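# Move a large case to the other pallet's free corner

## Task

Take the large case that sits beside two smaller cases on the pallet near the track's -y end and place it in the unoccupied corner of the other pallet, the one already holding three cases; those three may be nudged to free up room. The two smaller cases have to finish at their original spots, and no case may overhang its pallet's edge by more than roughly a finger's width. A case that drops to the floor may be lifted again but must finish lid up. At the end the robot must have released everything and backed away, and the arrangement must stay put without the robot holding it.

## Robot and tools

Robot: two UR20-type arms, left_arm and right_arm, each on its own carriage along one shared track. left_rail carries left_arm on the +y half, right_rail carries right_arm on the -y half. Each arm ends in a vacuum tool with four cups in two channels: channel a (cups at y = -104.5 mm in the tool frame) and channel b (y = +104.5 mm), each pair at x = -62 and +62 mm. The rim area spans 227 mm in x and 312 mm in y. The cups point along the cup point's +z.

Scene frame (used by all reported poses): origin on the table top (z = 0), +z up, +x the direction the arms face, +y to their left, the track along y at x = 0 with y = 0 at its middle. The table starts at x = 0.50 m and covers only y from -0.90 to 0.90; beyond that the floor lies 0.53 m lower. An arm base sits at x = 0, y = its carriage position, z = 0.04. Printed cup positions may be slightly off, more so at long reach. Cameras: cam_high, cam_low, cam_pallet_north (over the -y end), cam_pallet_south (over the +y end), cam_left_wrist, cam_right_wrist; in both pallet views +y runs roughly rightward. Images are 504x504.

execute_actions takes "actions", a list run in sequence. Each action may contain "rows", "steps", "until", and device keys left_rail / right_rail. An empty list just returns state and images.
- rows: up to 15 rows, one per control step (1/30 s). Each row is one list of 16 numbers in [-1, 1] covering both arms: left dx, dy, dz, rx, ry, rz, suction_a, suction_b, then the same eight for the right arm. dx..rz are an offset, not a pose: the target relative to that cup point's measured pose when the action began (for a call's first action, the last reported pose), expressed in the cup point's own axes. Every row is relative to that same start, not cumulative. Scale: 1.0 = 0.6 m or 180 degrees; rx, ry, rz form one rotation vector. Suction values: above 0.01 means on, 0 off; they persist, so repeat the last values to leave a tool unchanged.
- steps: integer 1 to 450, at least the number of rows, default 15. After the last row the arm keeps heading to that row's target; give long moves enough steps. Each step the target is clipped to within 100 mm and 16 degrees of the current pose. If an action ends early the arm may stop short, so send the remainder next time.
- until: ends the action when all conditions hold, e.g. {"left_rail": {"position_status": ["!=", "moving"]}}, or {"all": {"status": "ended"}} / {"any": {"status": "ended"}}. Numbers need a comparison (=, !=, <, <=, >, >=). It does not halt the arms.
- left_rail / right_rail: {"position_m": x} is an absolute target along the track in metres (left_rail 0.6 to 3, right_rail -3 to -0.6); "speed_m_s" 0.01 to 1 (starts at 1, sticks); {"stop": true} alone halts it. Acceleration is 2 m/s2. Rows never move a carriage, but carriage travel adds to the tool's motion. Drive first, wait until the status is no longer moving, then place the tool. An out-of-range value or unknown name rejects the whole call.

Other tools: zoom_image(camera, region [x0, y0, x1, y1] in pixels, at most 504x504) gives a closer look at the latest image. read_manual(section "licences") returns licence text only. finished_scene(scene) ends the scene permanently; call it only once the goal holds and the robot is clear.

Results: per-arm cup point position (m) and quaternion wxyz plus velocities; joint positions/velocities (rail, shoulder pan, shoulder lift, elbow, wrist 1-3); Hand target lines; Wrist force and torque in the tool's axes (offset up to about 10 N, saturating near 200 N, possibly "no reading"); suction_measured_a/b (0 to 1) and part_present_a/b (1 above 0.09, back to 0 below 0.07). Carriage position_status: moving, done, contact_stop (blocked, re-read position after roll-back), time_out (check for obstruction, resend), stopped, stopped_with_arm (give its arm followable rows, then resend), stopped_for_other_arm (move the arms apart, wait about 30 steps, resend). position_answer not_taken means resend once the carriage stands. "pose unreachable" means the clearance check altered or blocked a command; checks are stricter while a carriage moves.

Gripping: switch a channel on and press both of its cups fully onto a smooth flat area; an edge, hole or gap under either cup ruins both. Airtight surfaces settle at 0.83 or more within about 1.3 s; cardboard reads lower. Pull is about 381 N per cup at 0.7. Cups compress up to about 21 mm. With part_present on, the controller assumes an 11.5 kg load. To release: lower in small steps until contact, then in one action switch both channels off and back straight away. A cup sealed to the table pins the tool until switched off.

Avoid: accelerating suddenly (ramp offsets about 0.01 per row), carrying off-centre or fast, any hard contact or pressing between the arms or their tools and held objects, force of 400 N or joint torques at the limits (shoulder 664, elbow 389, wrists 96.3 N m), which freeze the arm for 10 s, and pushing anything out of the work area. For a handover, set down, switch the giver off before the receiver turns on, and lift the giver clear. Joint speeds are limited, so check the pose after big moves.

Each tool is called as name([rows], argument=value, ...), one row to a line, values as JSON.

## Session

execute_actions(actions=[])

Scene clock: 0.00 s.
left_arm: end_effector_position=(+0.8504, +0.6763, +0.4402) suction_measured_a=0.01 part_present_a=0 suction_measured_b=0.01 part_present_b=0 end_effector_quat_wxyz=(+0.000, +0.001, +1.000, +0.001) end_effector_velocity=(-0.000, +0.000, +0.000) end_effector_angular_velocity=(-0.000, -0.000, +0.000) | right_arm: end_effector_position=(+0.8503, -0.8777, +0.4408) suction_measured_a=0.00 part_present_a=0 suction_measured_b=0.00 part_present_b=0 end_effector_quat_wxyz=(+0.001, -0.000, +1.000, +0.001) end_effector_velocity=(+0.000, -0.000, -0.000) end_effector_angular_velocity=(+0.000, +0.000, +0.000)
Joint positions: left_arm=[ 0.676 -0.239 -1.498  2.091 -2.165 -1.569  1.333] | right_arm=[-0.877 -0.24  -1.499  2.092 -2.166 -1.569  1.331]
Joint velocities: left_arm=[ 0.  0. -0.  0. -0.  0. -0.] | right_arm=[ 0. -0.  0. -0.  0.  0. -0.]
Wrist force (N, on the end effector, along its own x y z axes, offset not removed): no reading
Wrist torque (N m, same axes, about the end effector's origin, offset not removed): no reading
Hand target (left_arm): +0.850, +0.676, +0.440; +0.000, +0.001, +1.000, +0.001
Hand target (right_arm): +0.850, -0.878, +0.441; +0.001, -0.000, +1.000, +0.001
left_rail: position_m=0.676 position_m_goal=0.676 speed_m_s=1.00 position_status=done position_answer=taken refusals=0
right_rail: position_m=-0.877 position_m_goal=-0.877 speed_m_s=1.00 position_status=done position_answer=taken refusals=0

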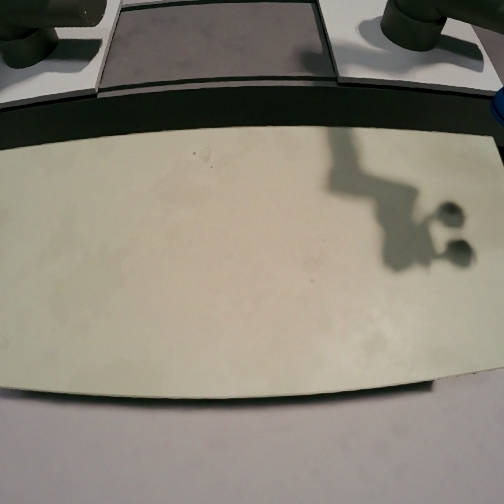

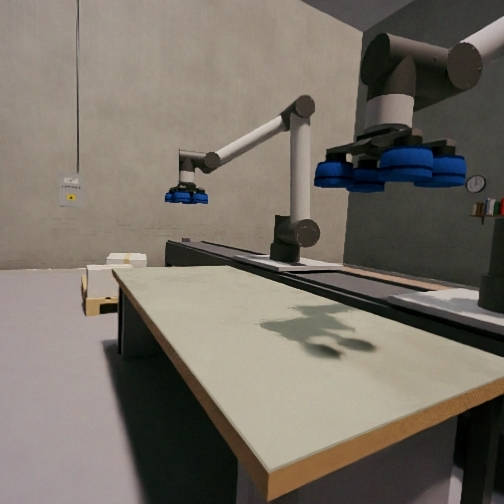

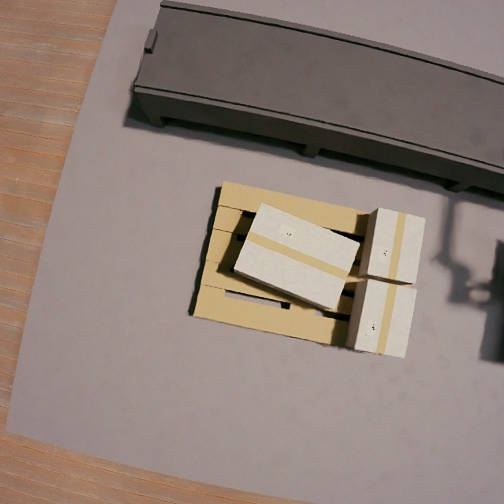

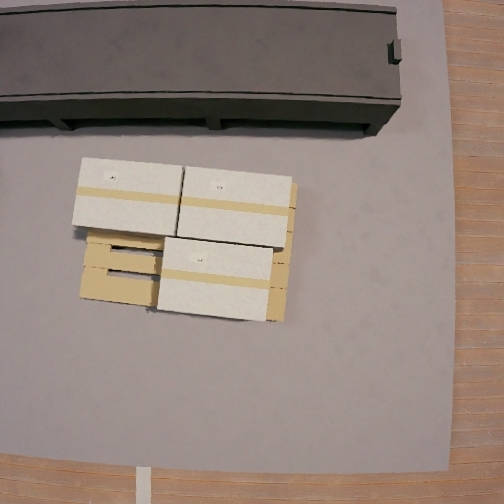

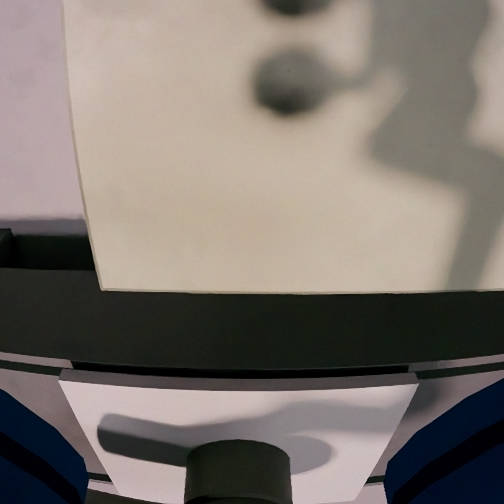

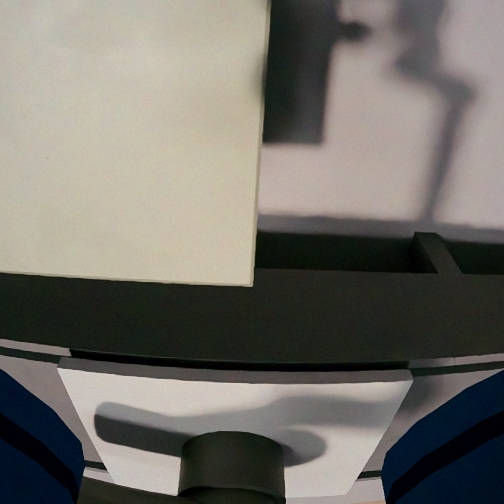

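execute_actions([
  {"left_rail":{"position_m":2.5},"right_rail":{"position_m":-2.7},"steps":1},
])

zoom_image(camera="cam_pallet_south", region=[60, 145, 312, 335])

zoom_image(camera="cam_pallet_north", region=[220, 190, 388, 320])

Scene clock: 3.90 s.
left_arm: end_effector_position=(+0.8504, +0.6763, +0.4402) suction_measured_a=0.01 part_present_a=0 suction_measured_b=0.01 part_present_b=0 end_effector_quat_wxyz=(+0.000, +0.001, +1.000, +0.001) end_effector_velocity=(+0.000, +0.007, -0.000) end_effector_angular_velocity=(-0.000, +0.000, -0.000) | right_arm: end_effector_position=(+0.8503, -0.8778, +0.4408) suction_measured_a=0.00 part_present_a=0 suction_measured_b=0.00 part_present_b=0 end_effector_quat_wxyz=(+0.001, -0.000, +1.000, +0.001) end_effector_velocity=(+0.000, -0.009, -0.000) end_effector_angular_velocity=(+0.000, +0.000, +0.000)
Joint positions: left_arm=[ 0.676 -0.239 -1.498  2.091 -2.165 -1.569  1.333] | right_arm=[-0.877 -0.24  -1.499  2.092 -2.166 -1.569  1.331]
Joint velocities: left_arm=[ 0.007 -0.     0.    -0.    -0.    -0.    -0.   ] | right_arm=[-0.009 -0.     0.    -0.     0.     0.    -0.   ]
Wrist force (N, on the end effector, along its own x y z axes, offset not removed): left_arm=[-1.1 -3.2 -1.8] | right_arm=[2.7 -2.4 -1.2]
Wrist torque (N m, same axes, about the end effector's origin, offset not removed): left_arm=[-0.54 0.18 0.03] | right_arm=[-0.64 -0.25 0.30]
Hand target (left_arm): +0.850, +0.678, +0.440; +0.000, +0.001, +1.000, +0.001
Hand target (right_arm): +0.850, -0.880, +0.441; +0.001, -0.000, +1.000, +0.001
left_rail: position_m=0.676 position_m_goal=2.500 speed_m_s=1.00 position_status=moving position_answer=taken refusals=0
right_rail: position_m=-0.877 position_m_goal=-2.700 speed_m_s=1.00 position_status=moving position_answer=taken refusals=0

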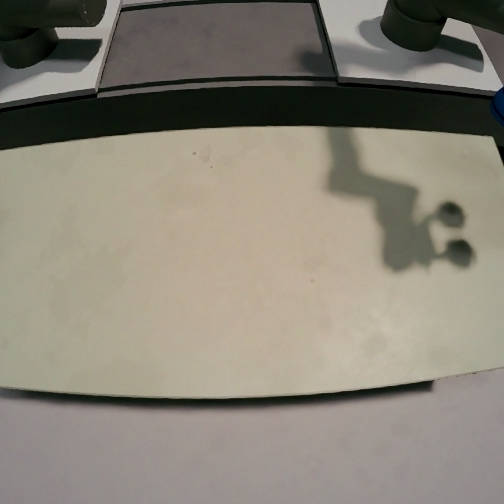

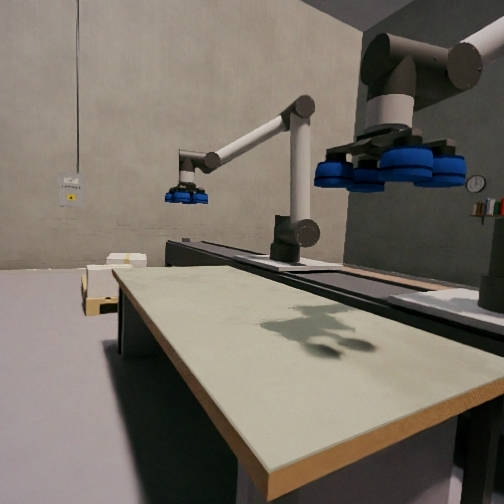

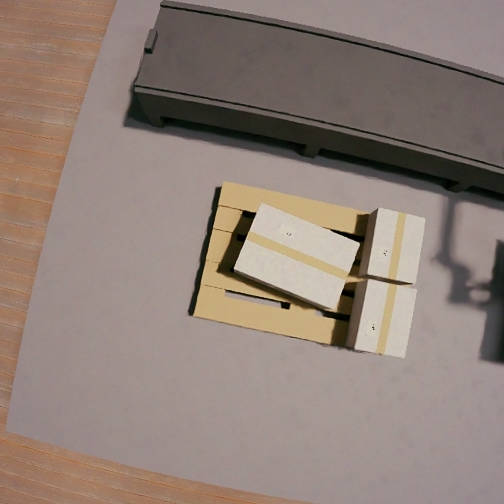

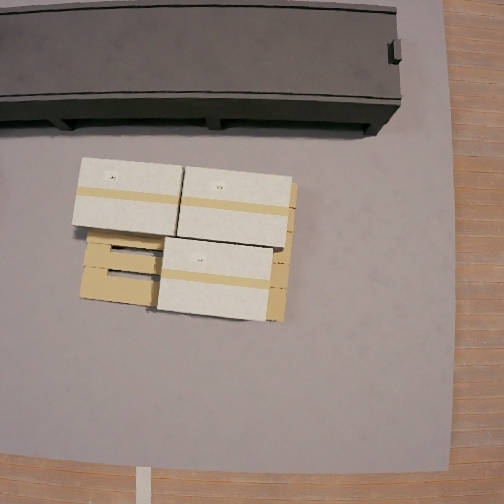

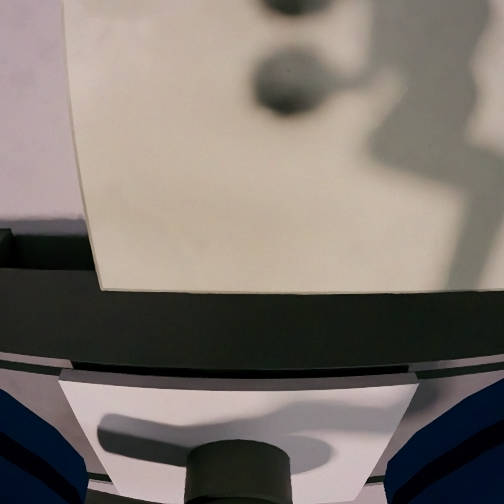

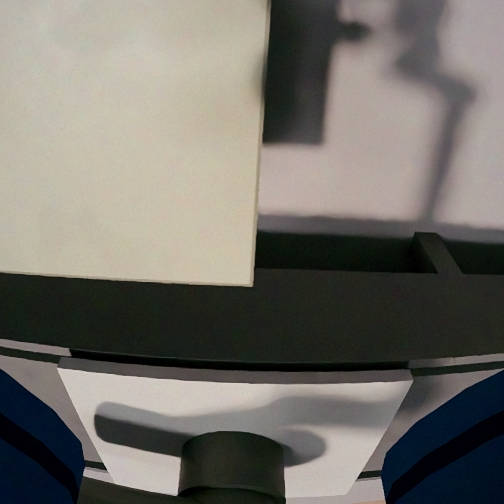

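Region (60, 145, 312, 335) of cam_pallet_south's 504x504 image, scaled by 2.000, with more detail than that image has; it fills the top 380 rows of this view, and the rest is white.

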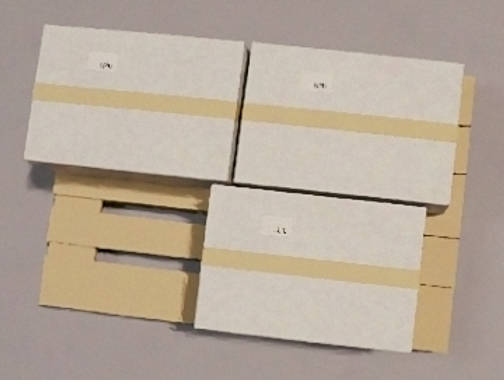

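Region (220, 190, 388, 320) of cam_pallet_north's 504x504 image, scaled by 3.000, with more detail than that image has; it fills the top 390 rows of this view, and the rest is white.

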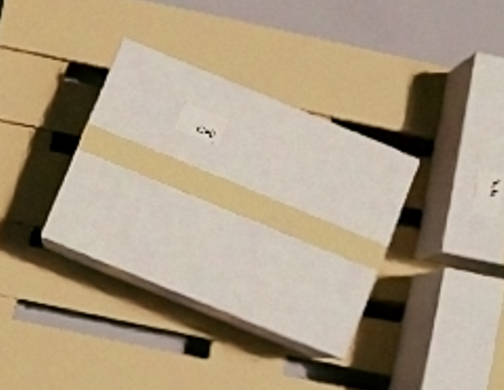

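execute_actions(actions=[])

Scene clock: 15.93 s.
left_arm: end_effector_position=(+0.8504, +2.5001, +0.4402) suction_measured_a=0.01 part_present_a=0 suction_measured_b=0.01 part_present_b=0 end_effector_quat_wxyz=(+0.000, +0.001, +1.000, +0.001) end_effector_velocity=(+0.000, -0.000, -0.000) end_effector_angular_velocity=(+0.000, +0.000, -0.000) | right_arm: end_effector_position=(+0.8503, -2.7009, +0.4408) suction_measured_a=0.00 part_present_a=0 suction_measured_b=0.00 part_present_b=0 end_effector_quat_wxyz=(+0.001, -0.000, +1.000, +0.001) end_effector_velocity=(+0.000, -0.000, -0.000) end_effector_angular_velocity=(+0.000, +0.000, +0.000)
Joint positions: left_arm=[ 2.5   -0.239 -1.498  2.091 -2.165 -1.569  1.333] | right_arm=[-2.7   -0.24  -1.499  2.092 -2.166 -1.569  1.331]
Joint velocities: left_arm=[ 0. -0.  0. -0.  0. -0.  0.] | right_arm=[ 0. -0.  0. -0.  0.  0. -0.]
Wrist force (N, on the end effector, along its own x y z axes, offset not removed): left_arm=[1.4 -6.0 -1.2] | right_arm=[0.5 -9.7 -5.5]
Wrist torque (N m, same axes, about the end effector's origin, offset not removed): left_arm=[-0.89 -0.23 -0.11] | right_arm=[-1.46 0.15 0.30]
Hand target (left_arm): +0.850, +2.500, +0.440; +0.000, +0.001, +1.000, +0.001
Hand target (right_arm): +0.850, -2.701, +0.441; +0.001, -0.000, +1.000, +0.001
left_rail: position_m=2.500 position_m_goal=2.500 speed_m_s=1.00 position_status=done position_answer=taken refusals=0
right_rail: position_m=-2.700 position_m_goal=-2.700 speed_m_s=1.00 position_status=done position_answer=taken refusals=0

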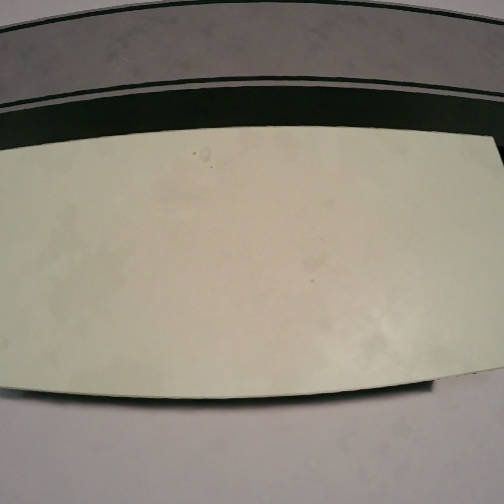

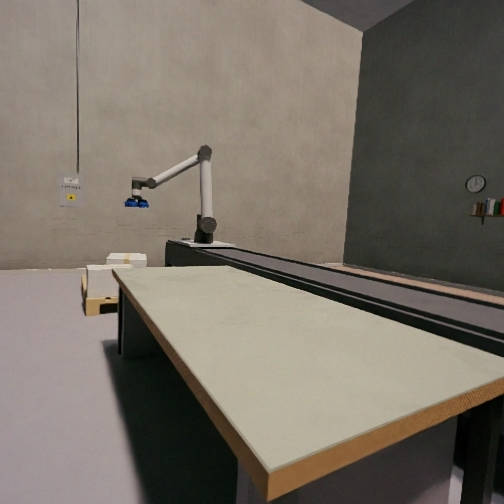

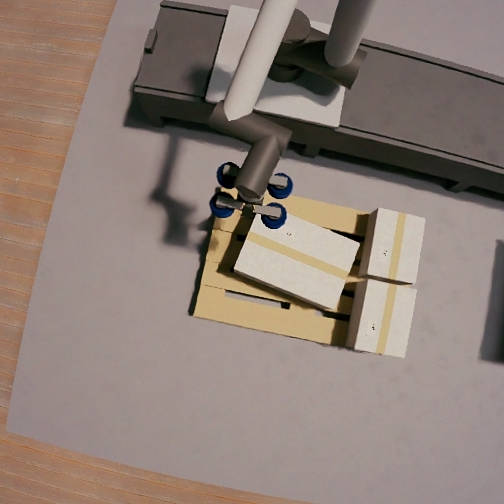

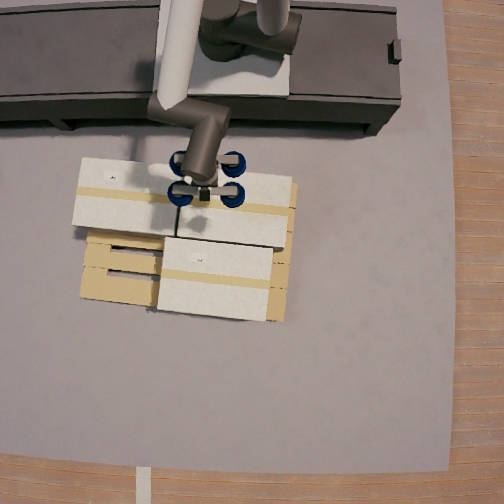

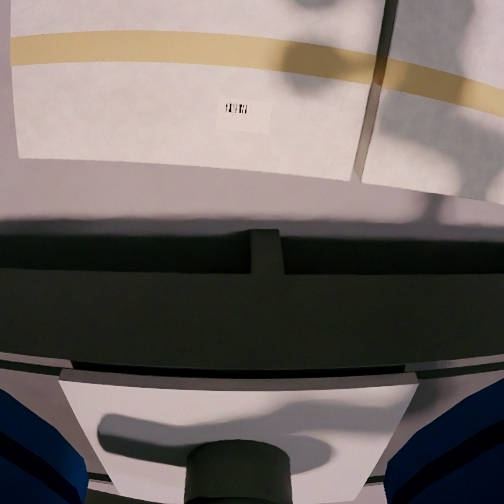

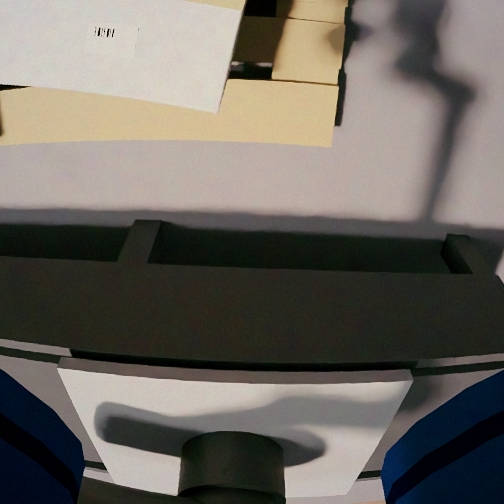

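execute_actions([
  {"rows":[[-0.007,0,0.009,0,0,0,0,0,-0.002,0.005,0.009,0,0,0.001,0,0],[-0.02,0,0.027,0,0,0.001,0,0,-0.007,0.014,0.027,0,0,0.002,0,0],[-0.04,0,0.053,0,0,0.002,0,0,-0.013,0.028,0.053,0,0,0.004,0,0],[-0.065,0,0.088,0,0,0.003,0,0,-0.022,0.047,0.088,0,0,0.006,0,0],[-0.1,0,0.13,0,0,0.004,0,0,-0.033,0.07,0.13,0,0,0.009,0,0],[-0.14,0,0.19,0,0,0.006,0,0,-0.046,0.1,0.19,0,0,0.013,0,0],[-0.65,0,0.883,0,0,0.024,0,0,-0.217,0.468,0.885,0,0,0.055,0,0]],"steps":38},
])

execute_actions(actions=[])

Scene clock: 24.70 s.
left_arm: end_effector_position=(+1.1972, +2.5010, -0.0472) suction_measured_a=0.01 part_present_a=0 suction_measured_b=0.01 part_present_b=0 end_effector_quat_wxyz=(+0.000, +0.038, +0.999, +0.001) end_effector_velocity=(+0.306, -0.005, -0.369) end_effector_angular_velocity=(+0.002, +0.009, +0.000) | right_arm: end_effector_position=(+0.9688, -2.4295, -0.0702) suction_measured_a=0.00 part_present_a=0 suction_measured_b=0.00 part_present_b=0 end_effector_quat_wxyz=(+0.000, +0.086, +0.996, +0.001) end_effector_velocity=(+0.098, +0.089, -0.192) end_effector_angular_velocity=(-0.003, -0.002, -0.003)
Joint positions: left_arm=[ 2.5   -0.168 -0.743  1.756 -2.585 -1.569  1.479] | right_arm=[-2.7    0.071 -0.82   2.059 -2.81  -1.569  1.814]
Joint velocities: left_arm=[ 0.     0.039  0.563 -0.538 -0.016  0.     0.039] | right_arm=[ 0.     0.084  0.29  -0.2   -0.092 -0.004  0.087]
Wrist force (N, on the end effector, along its own x y z axes, offset not removed): left_arm=[-0.4 -3.9 0.5] | right_arm=[-0.2 -2.5 7.2]
Wrist torque (N m, same axes, about the end effector's origin, offset not removed): left_arm=[-0.66 0.03 0.09] | right_arm=[-0.51 0.15 0.36]
Hand target (left_arm): +1.232, +2.501, -0.087; +0.000, +0.038, +0.999, +0.001
Hand target (right_arm): +0.980, -2.420, -0.089; +0.001, +0.086, +0.996, +0.001
Off the commanded pose (left_arm): 0.061 m, 0 deg.
Off the commanded pose (right_arm): 0.025 m, 0 deg.
left_rail: position_m=2.500 position_m_goal=2.500 speed_m_s=1.00 position_status=done position_answer=taken refusals=0
right_rail: position_m=-2.700 position_m_goal=-2.700 speed_m_s=1.00 position_status=done position_answer=taken refusals=0

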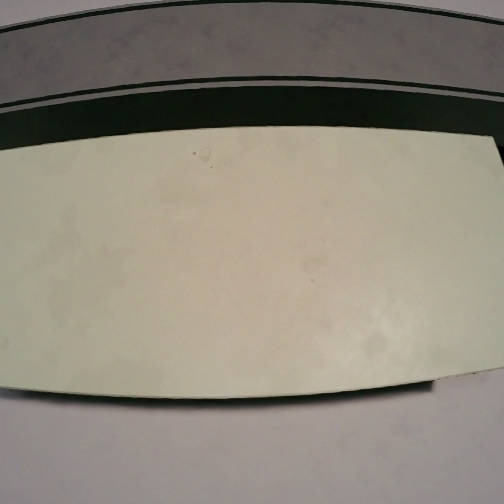

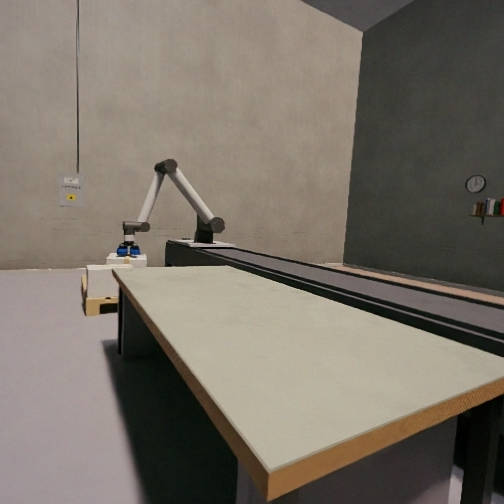

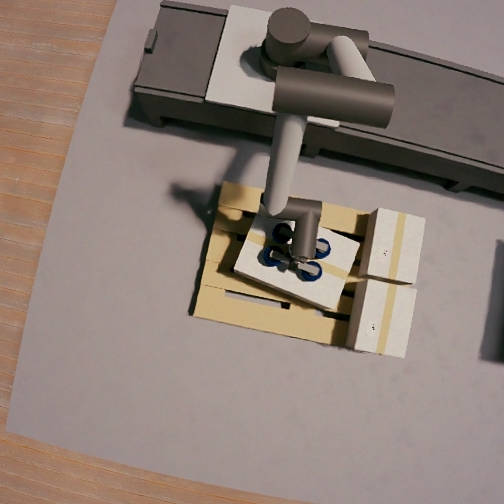

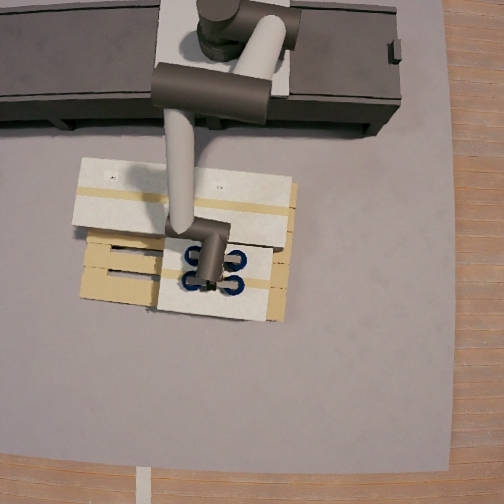

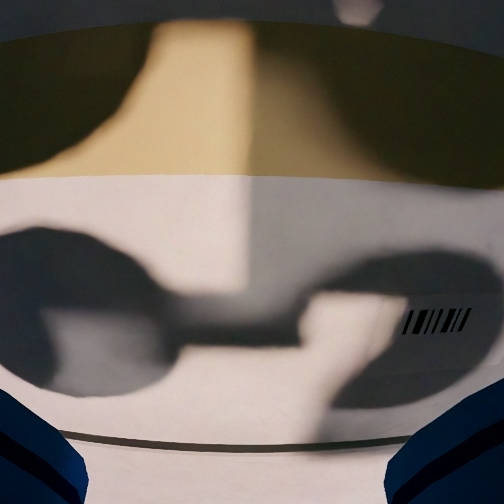

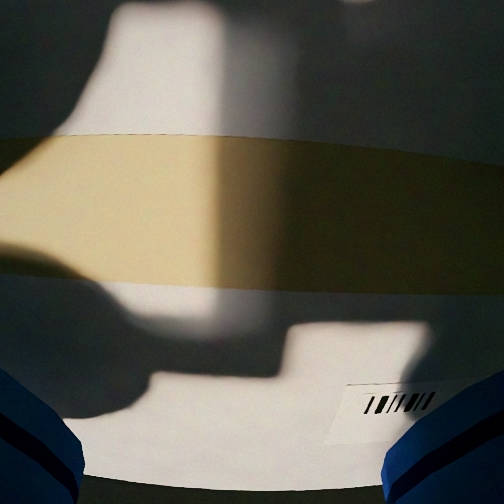

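Scene clock: 24.70 s.
left_arm: end_effector_position=(+1.1972, +2.5010, -0.0472) suction_measured_a=0.01 part_present_a=0 suction_measured_b=0.01 part_present_b=0 end_effector_quat_wxyz=(+0.000, +0.038, +0.999, +0.001) end_effector_velocity=(+0.306, -0.005, -0.369) end_effector_angular_velocity=(+0.002, +0.009, +0.000) | right_arm: end_effector_position=(+0.9688, -2.4295, -0.0702) suction_measured_a=0.00 part_present_a=0 suction_measured_b=0.00 part_present_b=0 end_effector_quat_wxyz=(+0.000, +0.086, +0.996, +0.001) end_effector_velocity=(+0.098, +0.089, -0.192) end_effector_angular_velocity=(-0.003, -0.002, -0.003)
Joint positions: left_arm=[ 2.5   -0.168 -0.743  1.756 -2.585 -1.569  1.479] | right_arm=[-2.7    0.071 -0.82   2.059 -2.81  -1.569  1.814]
Joint velocities: left_arm=[ 0.     0.039  0.563 -0.538 -0.016  0.     0.039] | right_arm=[ 0.     0.084  0.29  -0.2   -0.092 -0.004  0.087]
Wrist force (N, on the end effector, along its own x y z axes, offset not removed): left_arm=[-0.4 -3.9 0.5] | right_arm=[-0.2 -2.5 7.2]
Wrist torque (N m, same axes, about the end effector's origin, offset not removed): left_arm=[-0.66 0.03 0.09] | right_arm=[-0.51 0.15 0.36]
Hand target (left_arm): +1.232, +2.501, -0.087; +0.000, +0.038, +0.999, +0.001
Hand target (right_arm): +0.980, -2.420, -0.089; +0.001, +0.086, +0.996, +0.001
Off the commanded pose (left_arm): 0.061 m, 0 deg.
Off the commanded pose (right_arm): 0.025 m, 0 deg.
left_rail: position_m=2.500 position_m_goal=2.500 speed_m_s=1.00 position_status=done position_answer=taken refusals=0
right_rail: position_m=-2.700 position_m_goal=-2.700 speed_m_s=1.00 position_status=done position_answer=taken refusals=0

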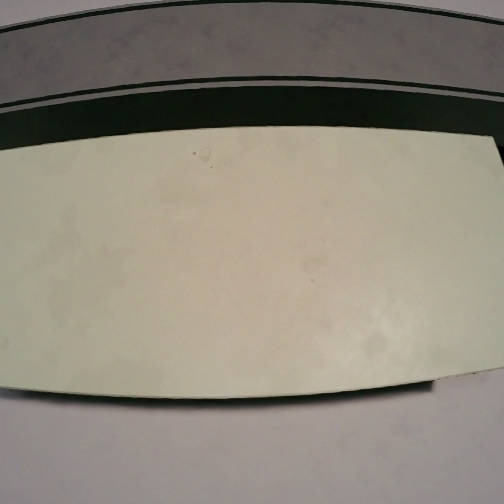

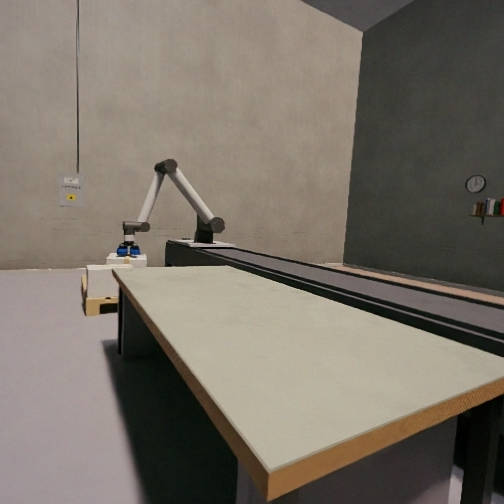

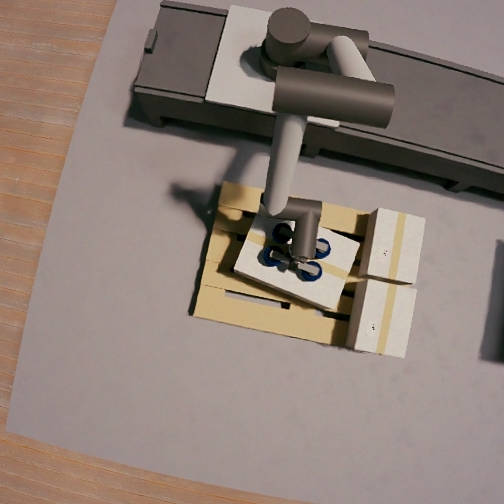

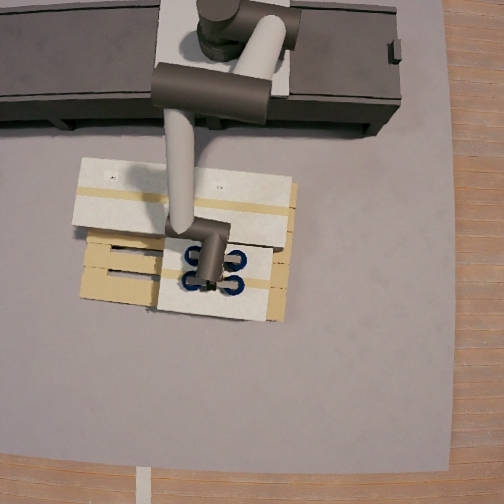

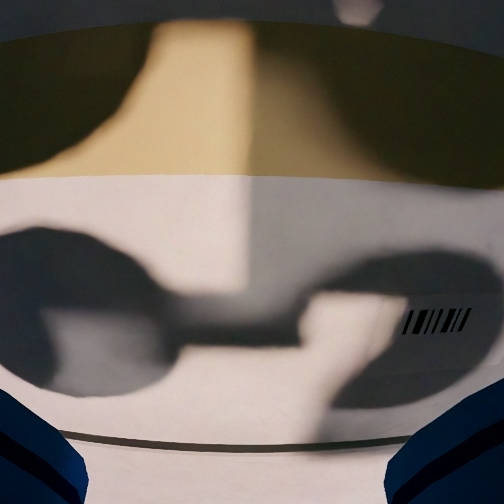

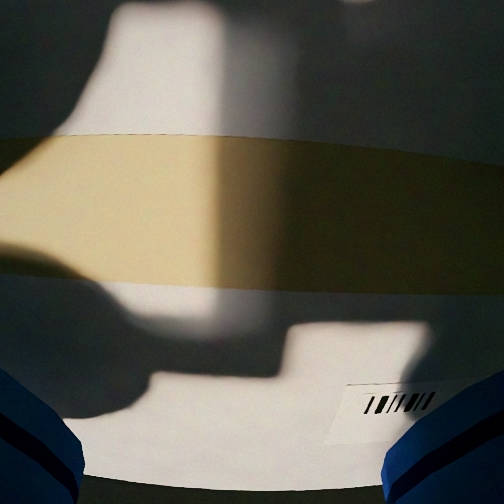

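execute_actions(actions=[])

zoom_image(camera="cam_pallet_north", region=[210, 170, 410, 340])

zoom_image(camera="cam_pallet_south", region=[60, 140, 320, 340])

Scene clock: 29.00 s.
left_arm: end_effector_position=(+1.2323, +2.5005, -0.0874) suction_measured_a=0.01 part_present_a=0 suction_measured_b=0.01 part_present_b=0 end_effector_quat_wxyz=(+0.000, +0.038, +0.999, +0.001) end_effector_velocity=(+0.000, +0.000, +0.000) end_effector_angular_velocity=(-0.000, -0.000, +0.000) | right_arm: end_effector_position=(+0.9796, -2.4205, -0.0894) suction_measured_a=0.00 part_present_a=0 suction_measured_b=0.00 part_present_b=0 end_effector_quat_wxyz=(+0.001, +0.086, +0.996, +0.001) end_effector_velocity=(-0.000, +0.000, -0.000) end_effector_angular_velocity=(-0.000, +0.000, +0.000)
Joint positions: left_arm=[ 2.5   -0.164 -0.681  1.693 -2.584 -1.569  1.484] | right_arm=[-2.7    0.079 -0.791  2.037 -2.819 -1.569  1.822]
Joint velocities: left_arm=[ 0.  0. -0.  0. -0. -0. -0.] | right_arm=[ 0.  0.  0.  0. -0. -0.  0.]
Wrist force (N, on the end effector, along its own x y z axes, offset not removed): left_arm=[-3.9 -4.0 -3.4] | right_arm=[2.4 -7.5 -3.1]
Wrist torque (N m, same axes, about the end effector's origin, offset not removed): left_arm=[-0.70 0.44 0.09] | right_arm=[-1.17 -0.21 0.40]
Hand target (left_arm): +1.232, +2.501, -0.087; +0.000, +0.038, +0.999, +0.001
Hand target (right_arm): +0.980, -2.420, -0.089; +0.001, +0.086, +0.996, +0.001
Off the commanded pose (left_arm): 0.009 m, 0 deg.
Off the commanded pose (right_arm): 0.002 m, 0 deg.
left_rail: position_m=2.500 position_m_goal=2.500 speed_m_s=1.00 position_status=done position_answer=taken refusals=0
right_rail: position_m=-2.700 position_m_goal=-2.700 speed_m_s=1.00 position_status=done position_answer=taken refusals=0

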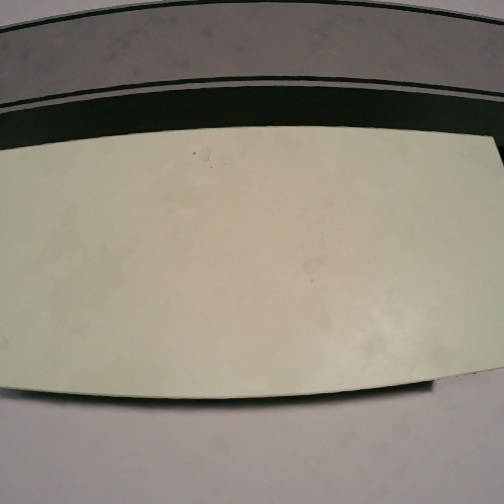

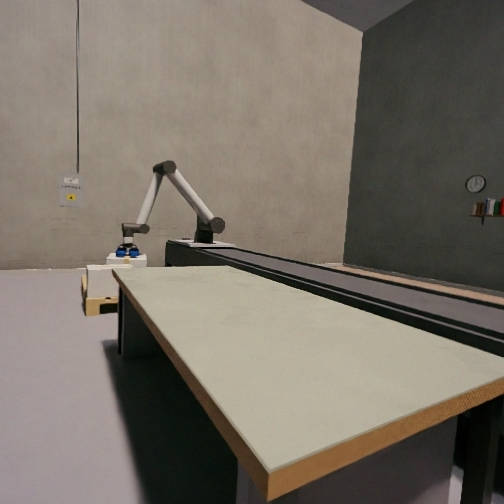

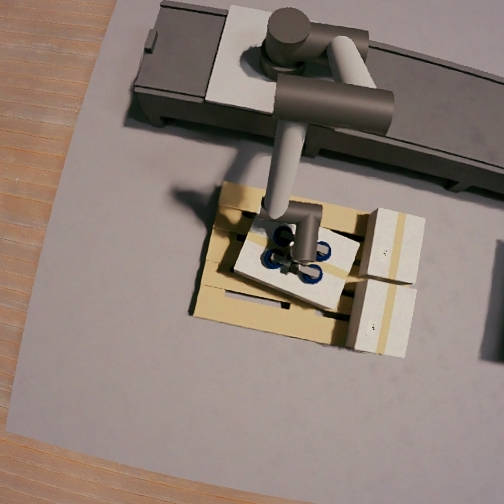

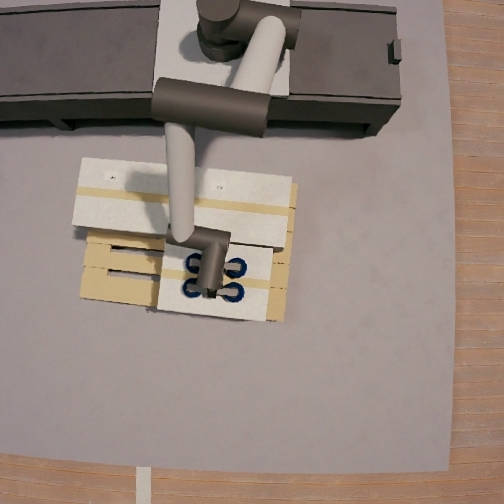

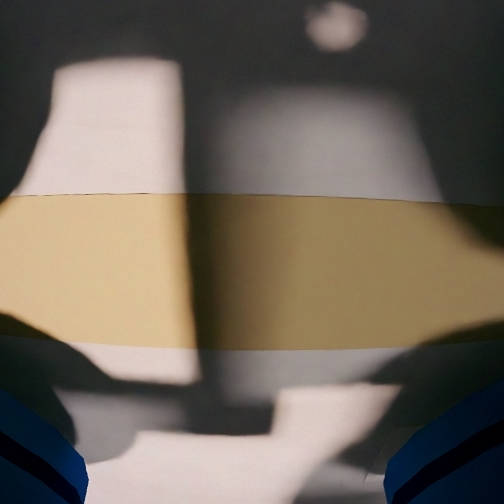

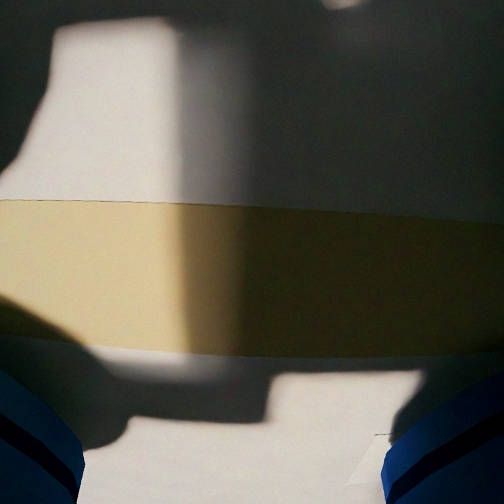

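Region (210, 170, 410, 340) of cam_pallet_north's 504x504 image, scaled by 2.520, with more detail than that image has; it fills the top 428 rows of this view, and the rest is white.

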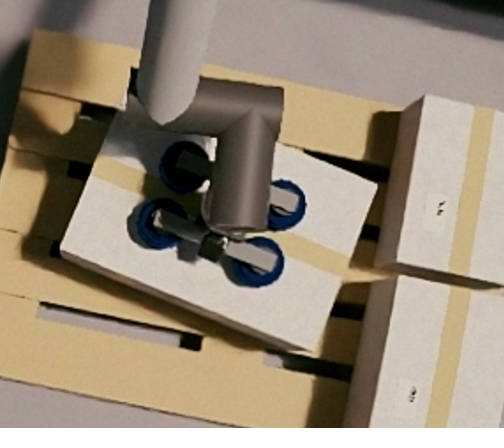

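Region (60, 140, 320, 340) of cam_pallet_south's 504x504 image, scaled by 1.938, with more detail than that image has; it fills the top 388 rows of this view, and the rest is white.

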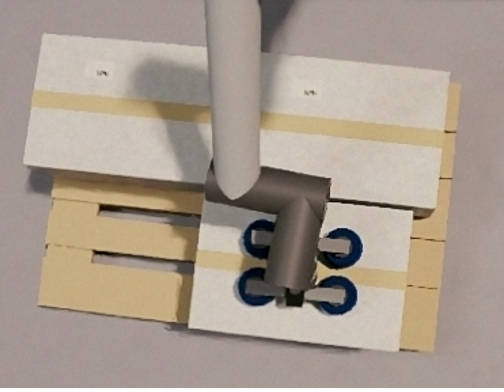

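execute_actions([
  {"rows":[[0,0,0.008,0,0,0,1,1,-0.001,0,0.008,0,0,0.001,1,1],[0,0,0.02,0,0,0,1,1,-0.002,0,0.02,0,0,0.003,1,1],[0,0,0.033,0,0,0,1,1,-0.003,0,0.032,0,0,0.005,1,1],[0,0,0.046,0,0,0,1,1,-0.004,0,0.044,0,0,0.007,1,1],[0,0,0.058,0,0,0,1,1,-0.005,0,0.056,0,0,0.008,1,1],[0,0,0.068,0,0,0,1,1,-0.006,0,0.066,0,0,0.008,1,1],[0,0,0.076,0,0,0,1,1,-0.006,0,0.073,0,0,0.008,1,1],[0,0,0.082,0,0,0,1,1,-0.006,0,0.079,0,0,0.008,1,1],[0,0,0.087,0,0,0,1,1,-0.006,0,0.084,0,0,0.008,1,1],[0,0,0.091,0,0,0,1,1,-0.006,0,0.088,0,0,0.008,1,1]],"steps":11},
])

Scene clock: 50.00 s.
left_arm: end_effector_position=(+1.2328, +2.5004, -0.1260) suction_measured_a=1.00 part_present_a=1 suction_measured_b=1.00 part_present_b=1 end_effector_quat_wxyz=(+0.001, +0.038, +0.999, +0.001) end_effector_velocity=(-0.000, +0.000, -0.000) end_effector_angular_velocity=(+0.000, +0.000, +0.000) | right_arm: end_effector_position=(+0.9835, -2.4207, -0.1255) suction_measured_a=0.95 part_present_a=1 suction_measured_b=0.95 part_present_b=1 end_effector_quat_wxyz=(+0.002, +0.097, +0.995, +0.001) end_effector_velocity=(+0.000, +0.000, +0.000) end_effector_angular_velocity=(+0.000, -0.000, -0.000)
Joint positions: left_arm=[ 2.5   -0.164 -0.642  1.687 -2.619 -1.569  1.484] | right_arm=[-2.7    0.078 -0.745  2.026 -2.858 -1.569  1.843]
Joint velocities: left_arm=[ 0.  0.  0. -0. -0.  0. -0.] | right_arm=[ 0.  0. -0.  0. -0.  0.  0.]
Wrist force (N, on the end effector, along its own x y z axes, offset not removed): left_arm=[-12.0 -3.0 -17.4] | right_arm=[-3.8 3.4 -14.2]
Wrist torque (N m, same axes, about the end effector's origin, offset not removed): left_arm=[-0.89 0.22 1.05] | right_arm=[1.52 4.62 1.41]
Hand target (left_arm): +1.233, +2.500, -0.126; +0.001, +0.038, +0.999, +0.001
Hand target (right_arm): +0.983, -2.421, -0.126; +0.002, +0.097, +0.995, +0.001
Off the commanded pose (left_arm): 0.016 m, 0 deg.
Off the commanded pose (right_arm): 0.017 m, 0 deg.
FORCE FAULT: contact force on the left arm reached its limit, and that arm stopped for 10 seconds. FORCE FAULT: contact force on the right arm reached its limit, and that arm stopped for 10 seconds. On each arm, the contact can be on any part of the arm, not only on its tool. Those arms' remaining commands of this call were not run. Those arms hold still and accept commands again. Move each arm away from its contact; if what an arm grips holds it there, let go first. An arm that pushes or pulls that hard again can be faulted again.
left_rail: position_m=2.500 position_m_goal=2.500 speed_m_s=1.00 position_status=done position_answer=taken refusals=0
right_rail: position_m=-2.700 position_m_goal=-2.700 speed_m_s=1.00 position_status=done position_answer=taken refusals=0

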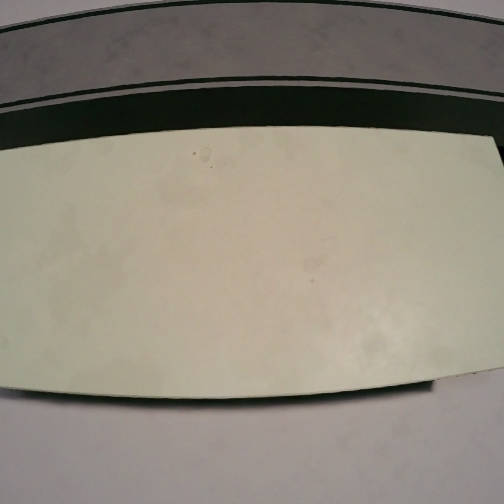

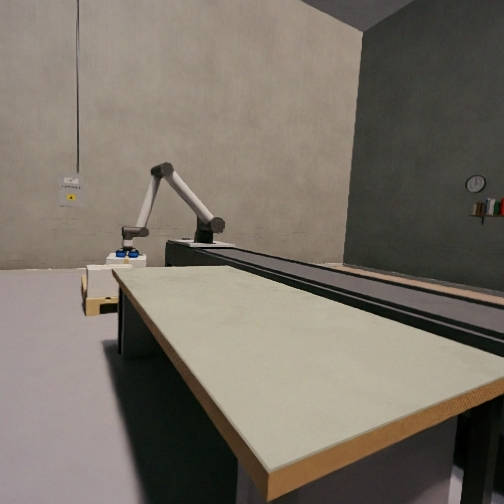

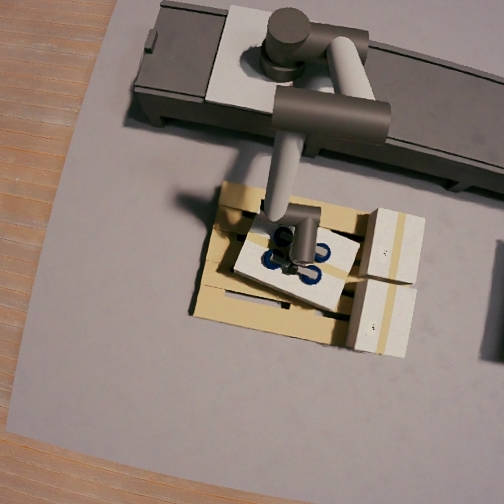

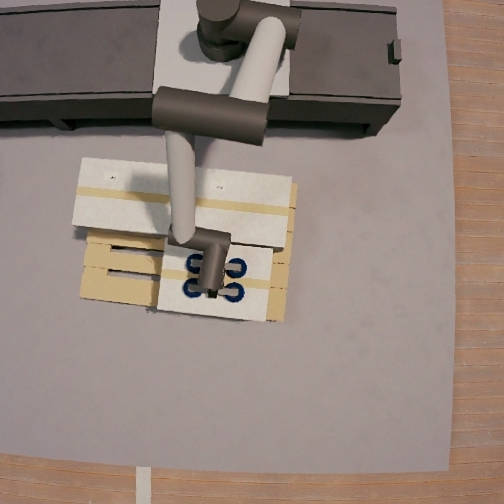

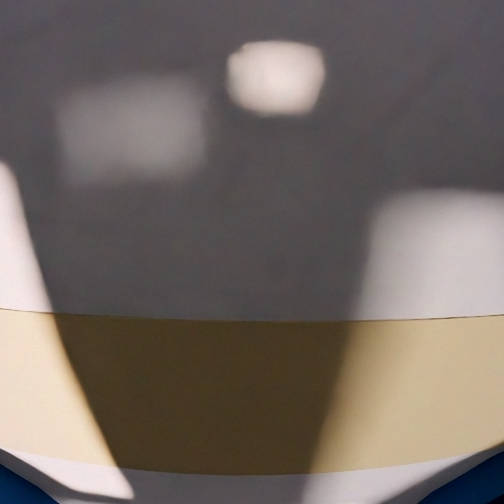

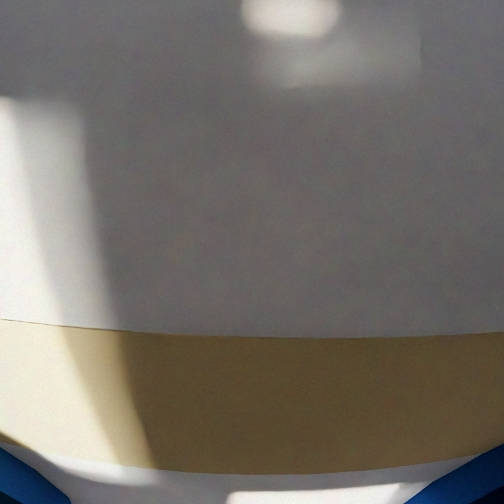

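execute_actions([
  {"rows":[[0,0,-0.003,0,0,0,1,1,0,0,-0.004,0,0,0,1,1],[0,0,-0.007,0,0,0,1,1,0,0,-0.012,0,0,0,1,1],[0,0,-0.012,0,0,0,1,1,0,0,-0.024,0,0,0,1,1],[0,0,-0.017,0,0,0,1,1,0,-0.003,-0.04,0,0,0,1,1],[0,0,-0.02,0,0,0,1,1,0,-0.006,-0.06,0,0,0,1,1],[-0.001,0.005,-0.02,0,0,0,1,1,0,-0.01,-0.085,0,0,0,1,1],[-0.002,0.015,-0.02,0,0,0,1,1,0,-0.014,-0.115,0,0,0,1,1],[-0.003,0.03,-0.02,0,0,0,1,1,0,-0.018,-0.15,0,0,0,1,1],[-0.004,0.05,-0.02,0,0,0,1,1,0,-0.02,-0.19,0,0,0,1,1],[-0.004,0.072,-0.02,0,0,0,1,1,0,-0.02,-0.23,0,0,0,1,1],[-0.004,0.095,-0.02,0,0,0,1,1,0,-0.02,-0.27,0,0,0,1,1],[-0.004,0.118,-0.02,0,0,0,1,1,0,-0.02,-0.31,0,0,0,1,1],[-0.004,0.138,-0.02,0,0,0,1,1,0,-0.02,-0.35,0,0,0,1,1],[-0.004,0.155,-0.02,0,0,0,1,1,0,-0.02,-0.39,0,0,0,1,1],[-0.004,0.167,-0.02,0,0,0,1,1,0,-0.02,-0.76,0,0,0,1,1]],"steps":29},
])

Scene clock: 62.30 s.
left_arm: end_effector_position=(+1.2427, +2.5997, -0.1140) suction_measured_a=1.00 part_present_a=1 suction_measured_b=1.00 part_present_b=1 end_effector_quat_wxyz=(+0.001, +0.038, +0.999, +0.001) end_effector_velocity=(+0.001, +0.004, -0.000) end_effector_angular_velocity=(+0.000, +0.000, -0.000) | right_arm: end_effector_position=(+0.9821, -2.4312, +0.2833) suction_measured_a=0.95 part_present_a=1 suction_measured_b=0.95 part_present_b=1 end_effector_quat_wxyz=(+0.008, +0.097, +0.995, +0.002) end_effector_velocity=(-0.010, -0.006, +0.457) end_effector_angular_velocity=(+0.002, +0.003, +0.000)
Joint positions: left_arm=[ 2.5   -0.082 -0.645  1.665 -2.593 -1.569  1.565] | right_arm=[-2.7    0.068 -1.198  1.974 -2.362 -1.569  1.833]
Joint velocities: left_arm=[ 0.     0.003  0.001 -0.002  0.001 -0.     0.003] | right_arm=[ 0.    -0.006 -0.414 -0.216  0.633  0.002 -0.006]
Wrist force (N, on the end effector, along its own x y z axes, offset not removed): left_arm=[-1.7 -4.1 30.3] | right_arm=[8.2 -10.8 -24.2]
Wrist torque (N m, same axes, about the end effector's origin, offset not removed): left_arm=[5.60 0.26 -0.04] | right_arm=[3.57 0.84 -0.10]
Hand target (left_arm): +1.243, +2.600, -0.114; +0.001, +0.038, +0.999, +0.001
Hand target (right_arm): +0.979, -2.432, +0.329; +0.004, +0.097, +0.995, +0.002
Off the commanded pose (left_arm): 0.000 m, 0 deg.
Off the commanded pose (right_arm): 0.047 m, 1 deg.
left_rail: position_m=2.500 position_m_goal=2.500 speed_m_s=1.00 position_status=done position_answer=taken refusals=0
right_rail: position_m=-2.700 position_m_goal=-2.700 speed_m_s=1.00 position_status=done position_answer=taken refusals=0

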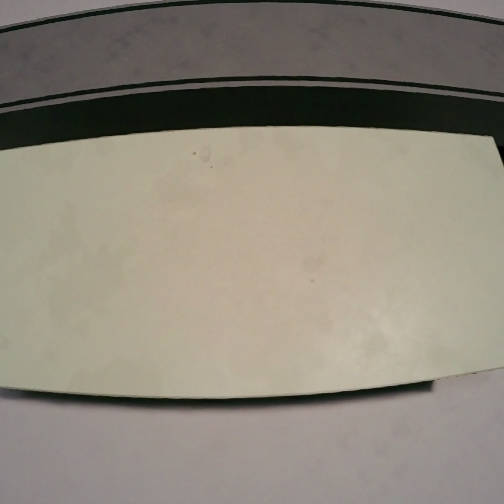

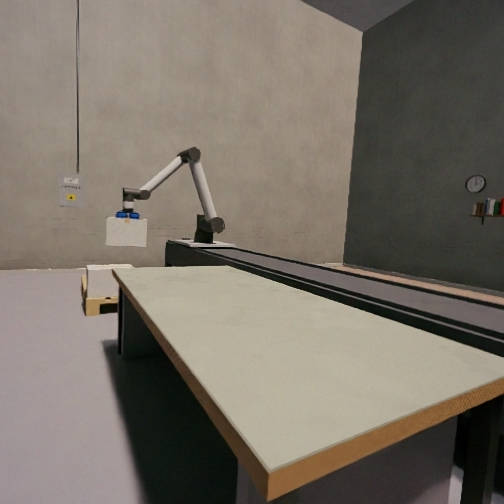

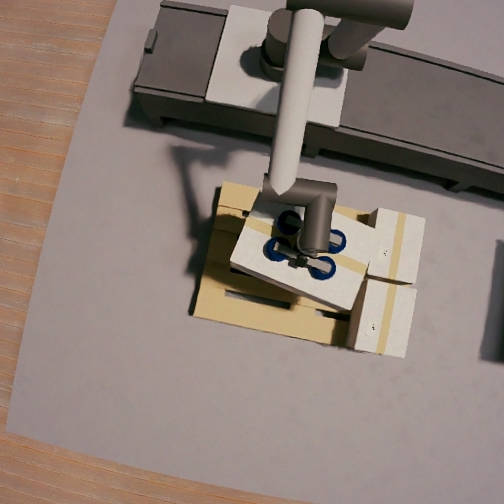

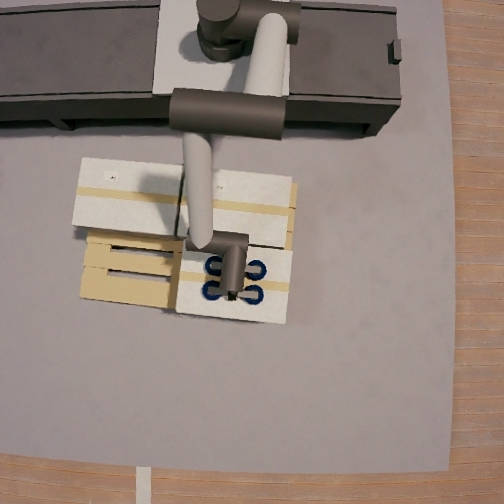

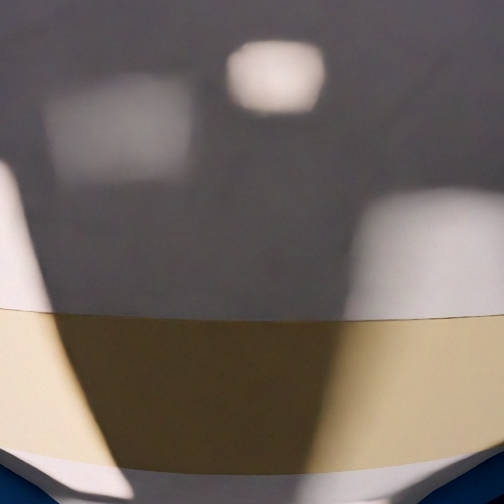

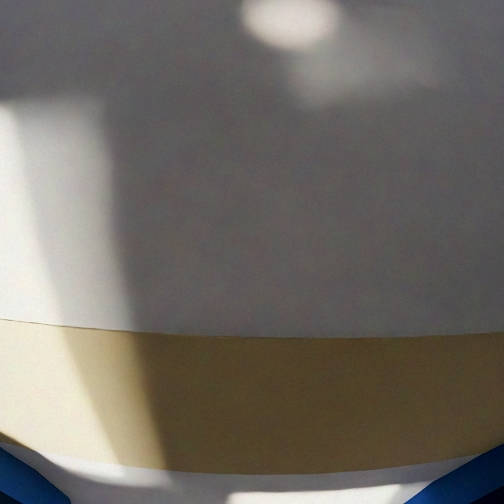

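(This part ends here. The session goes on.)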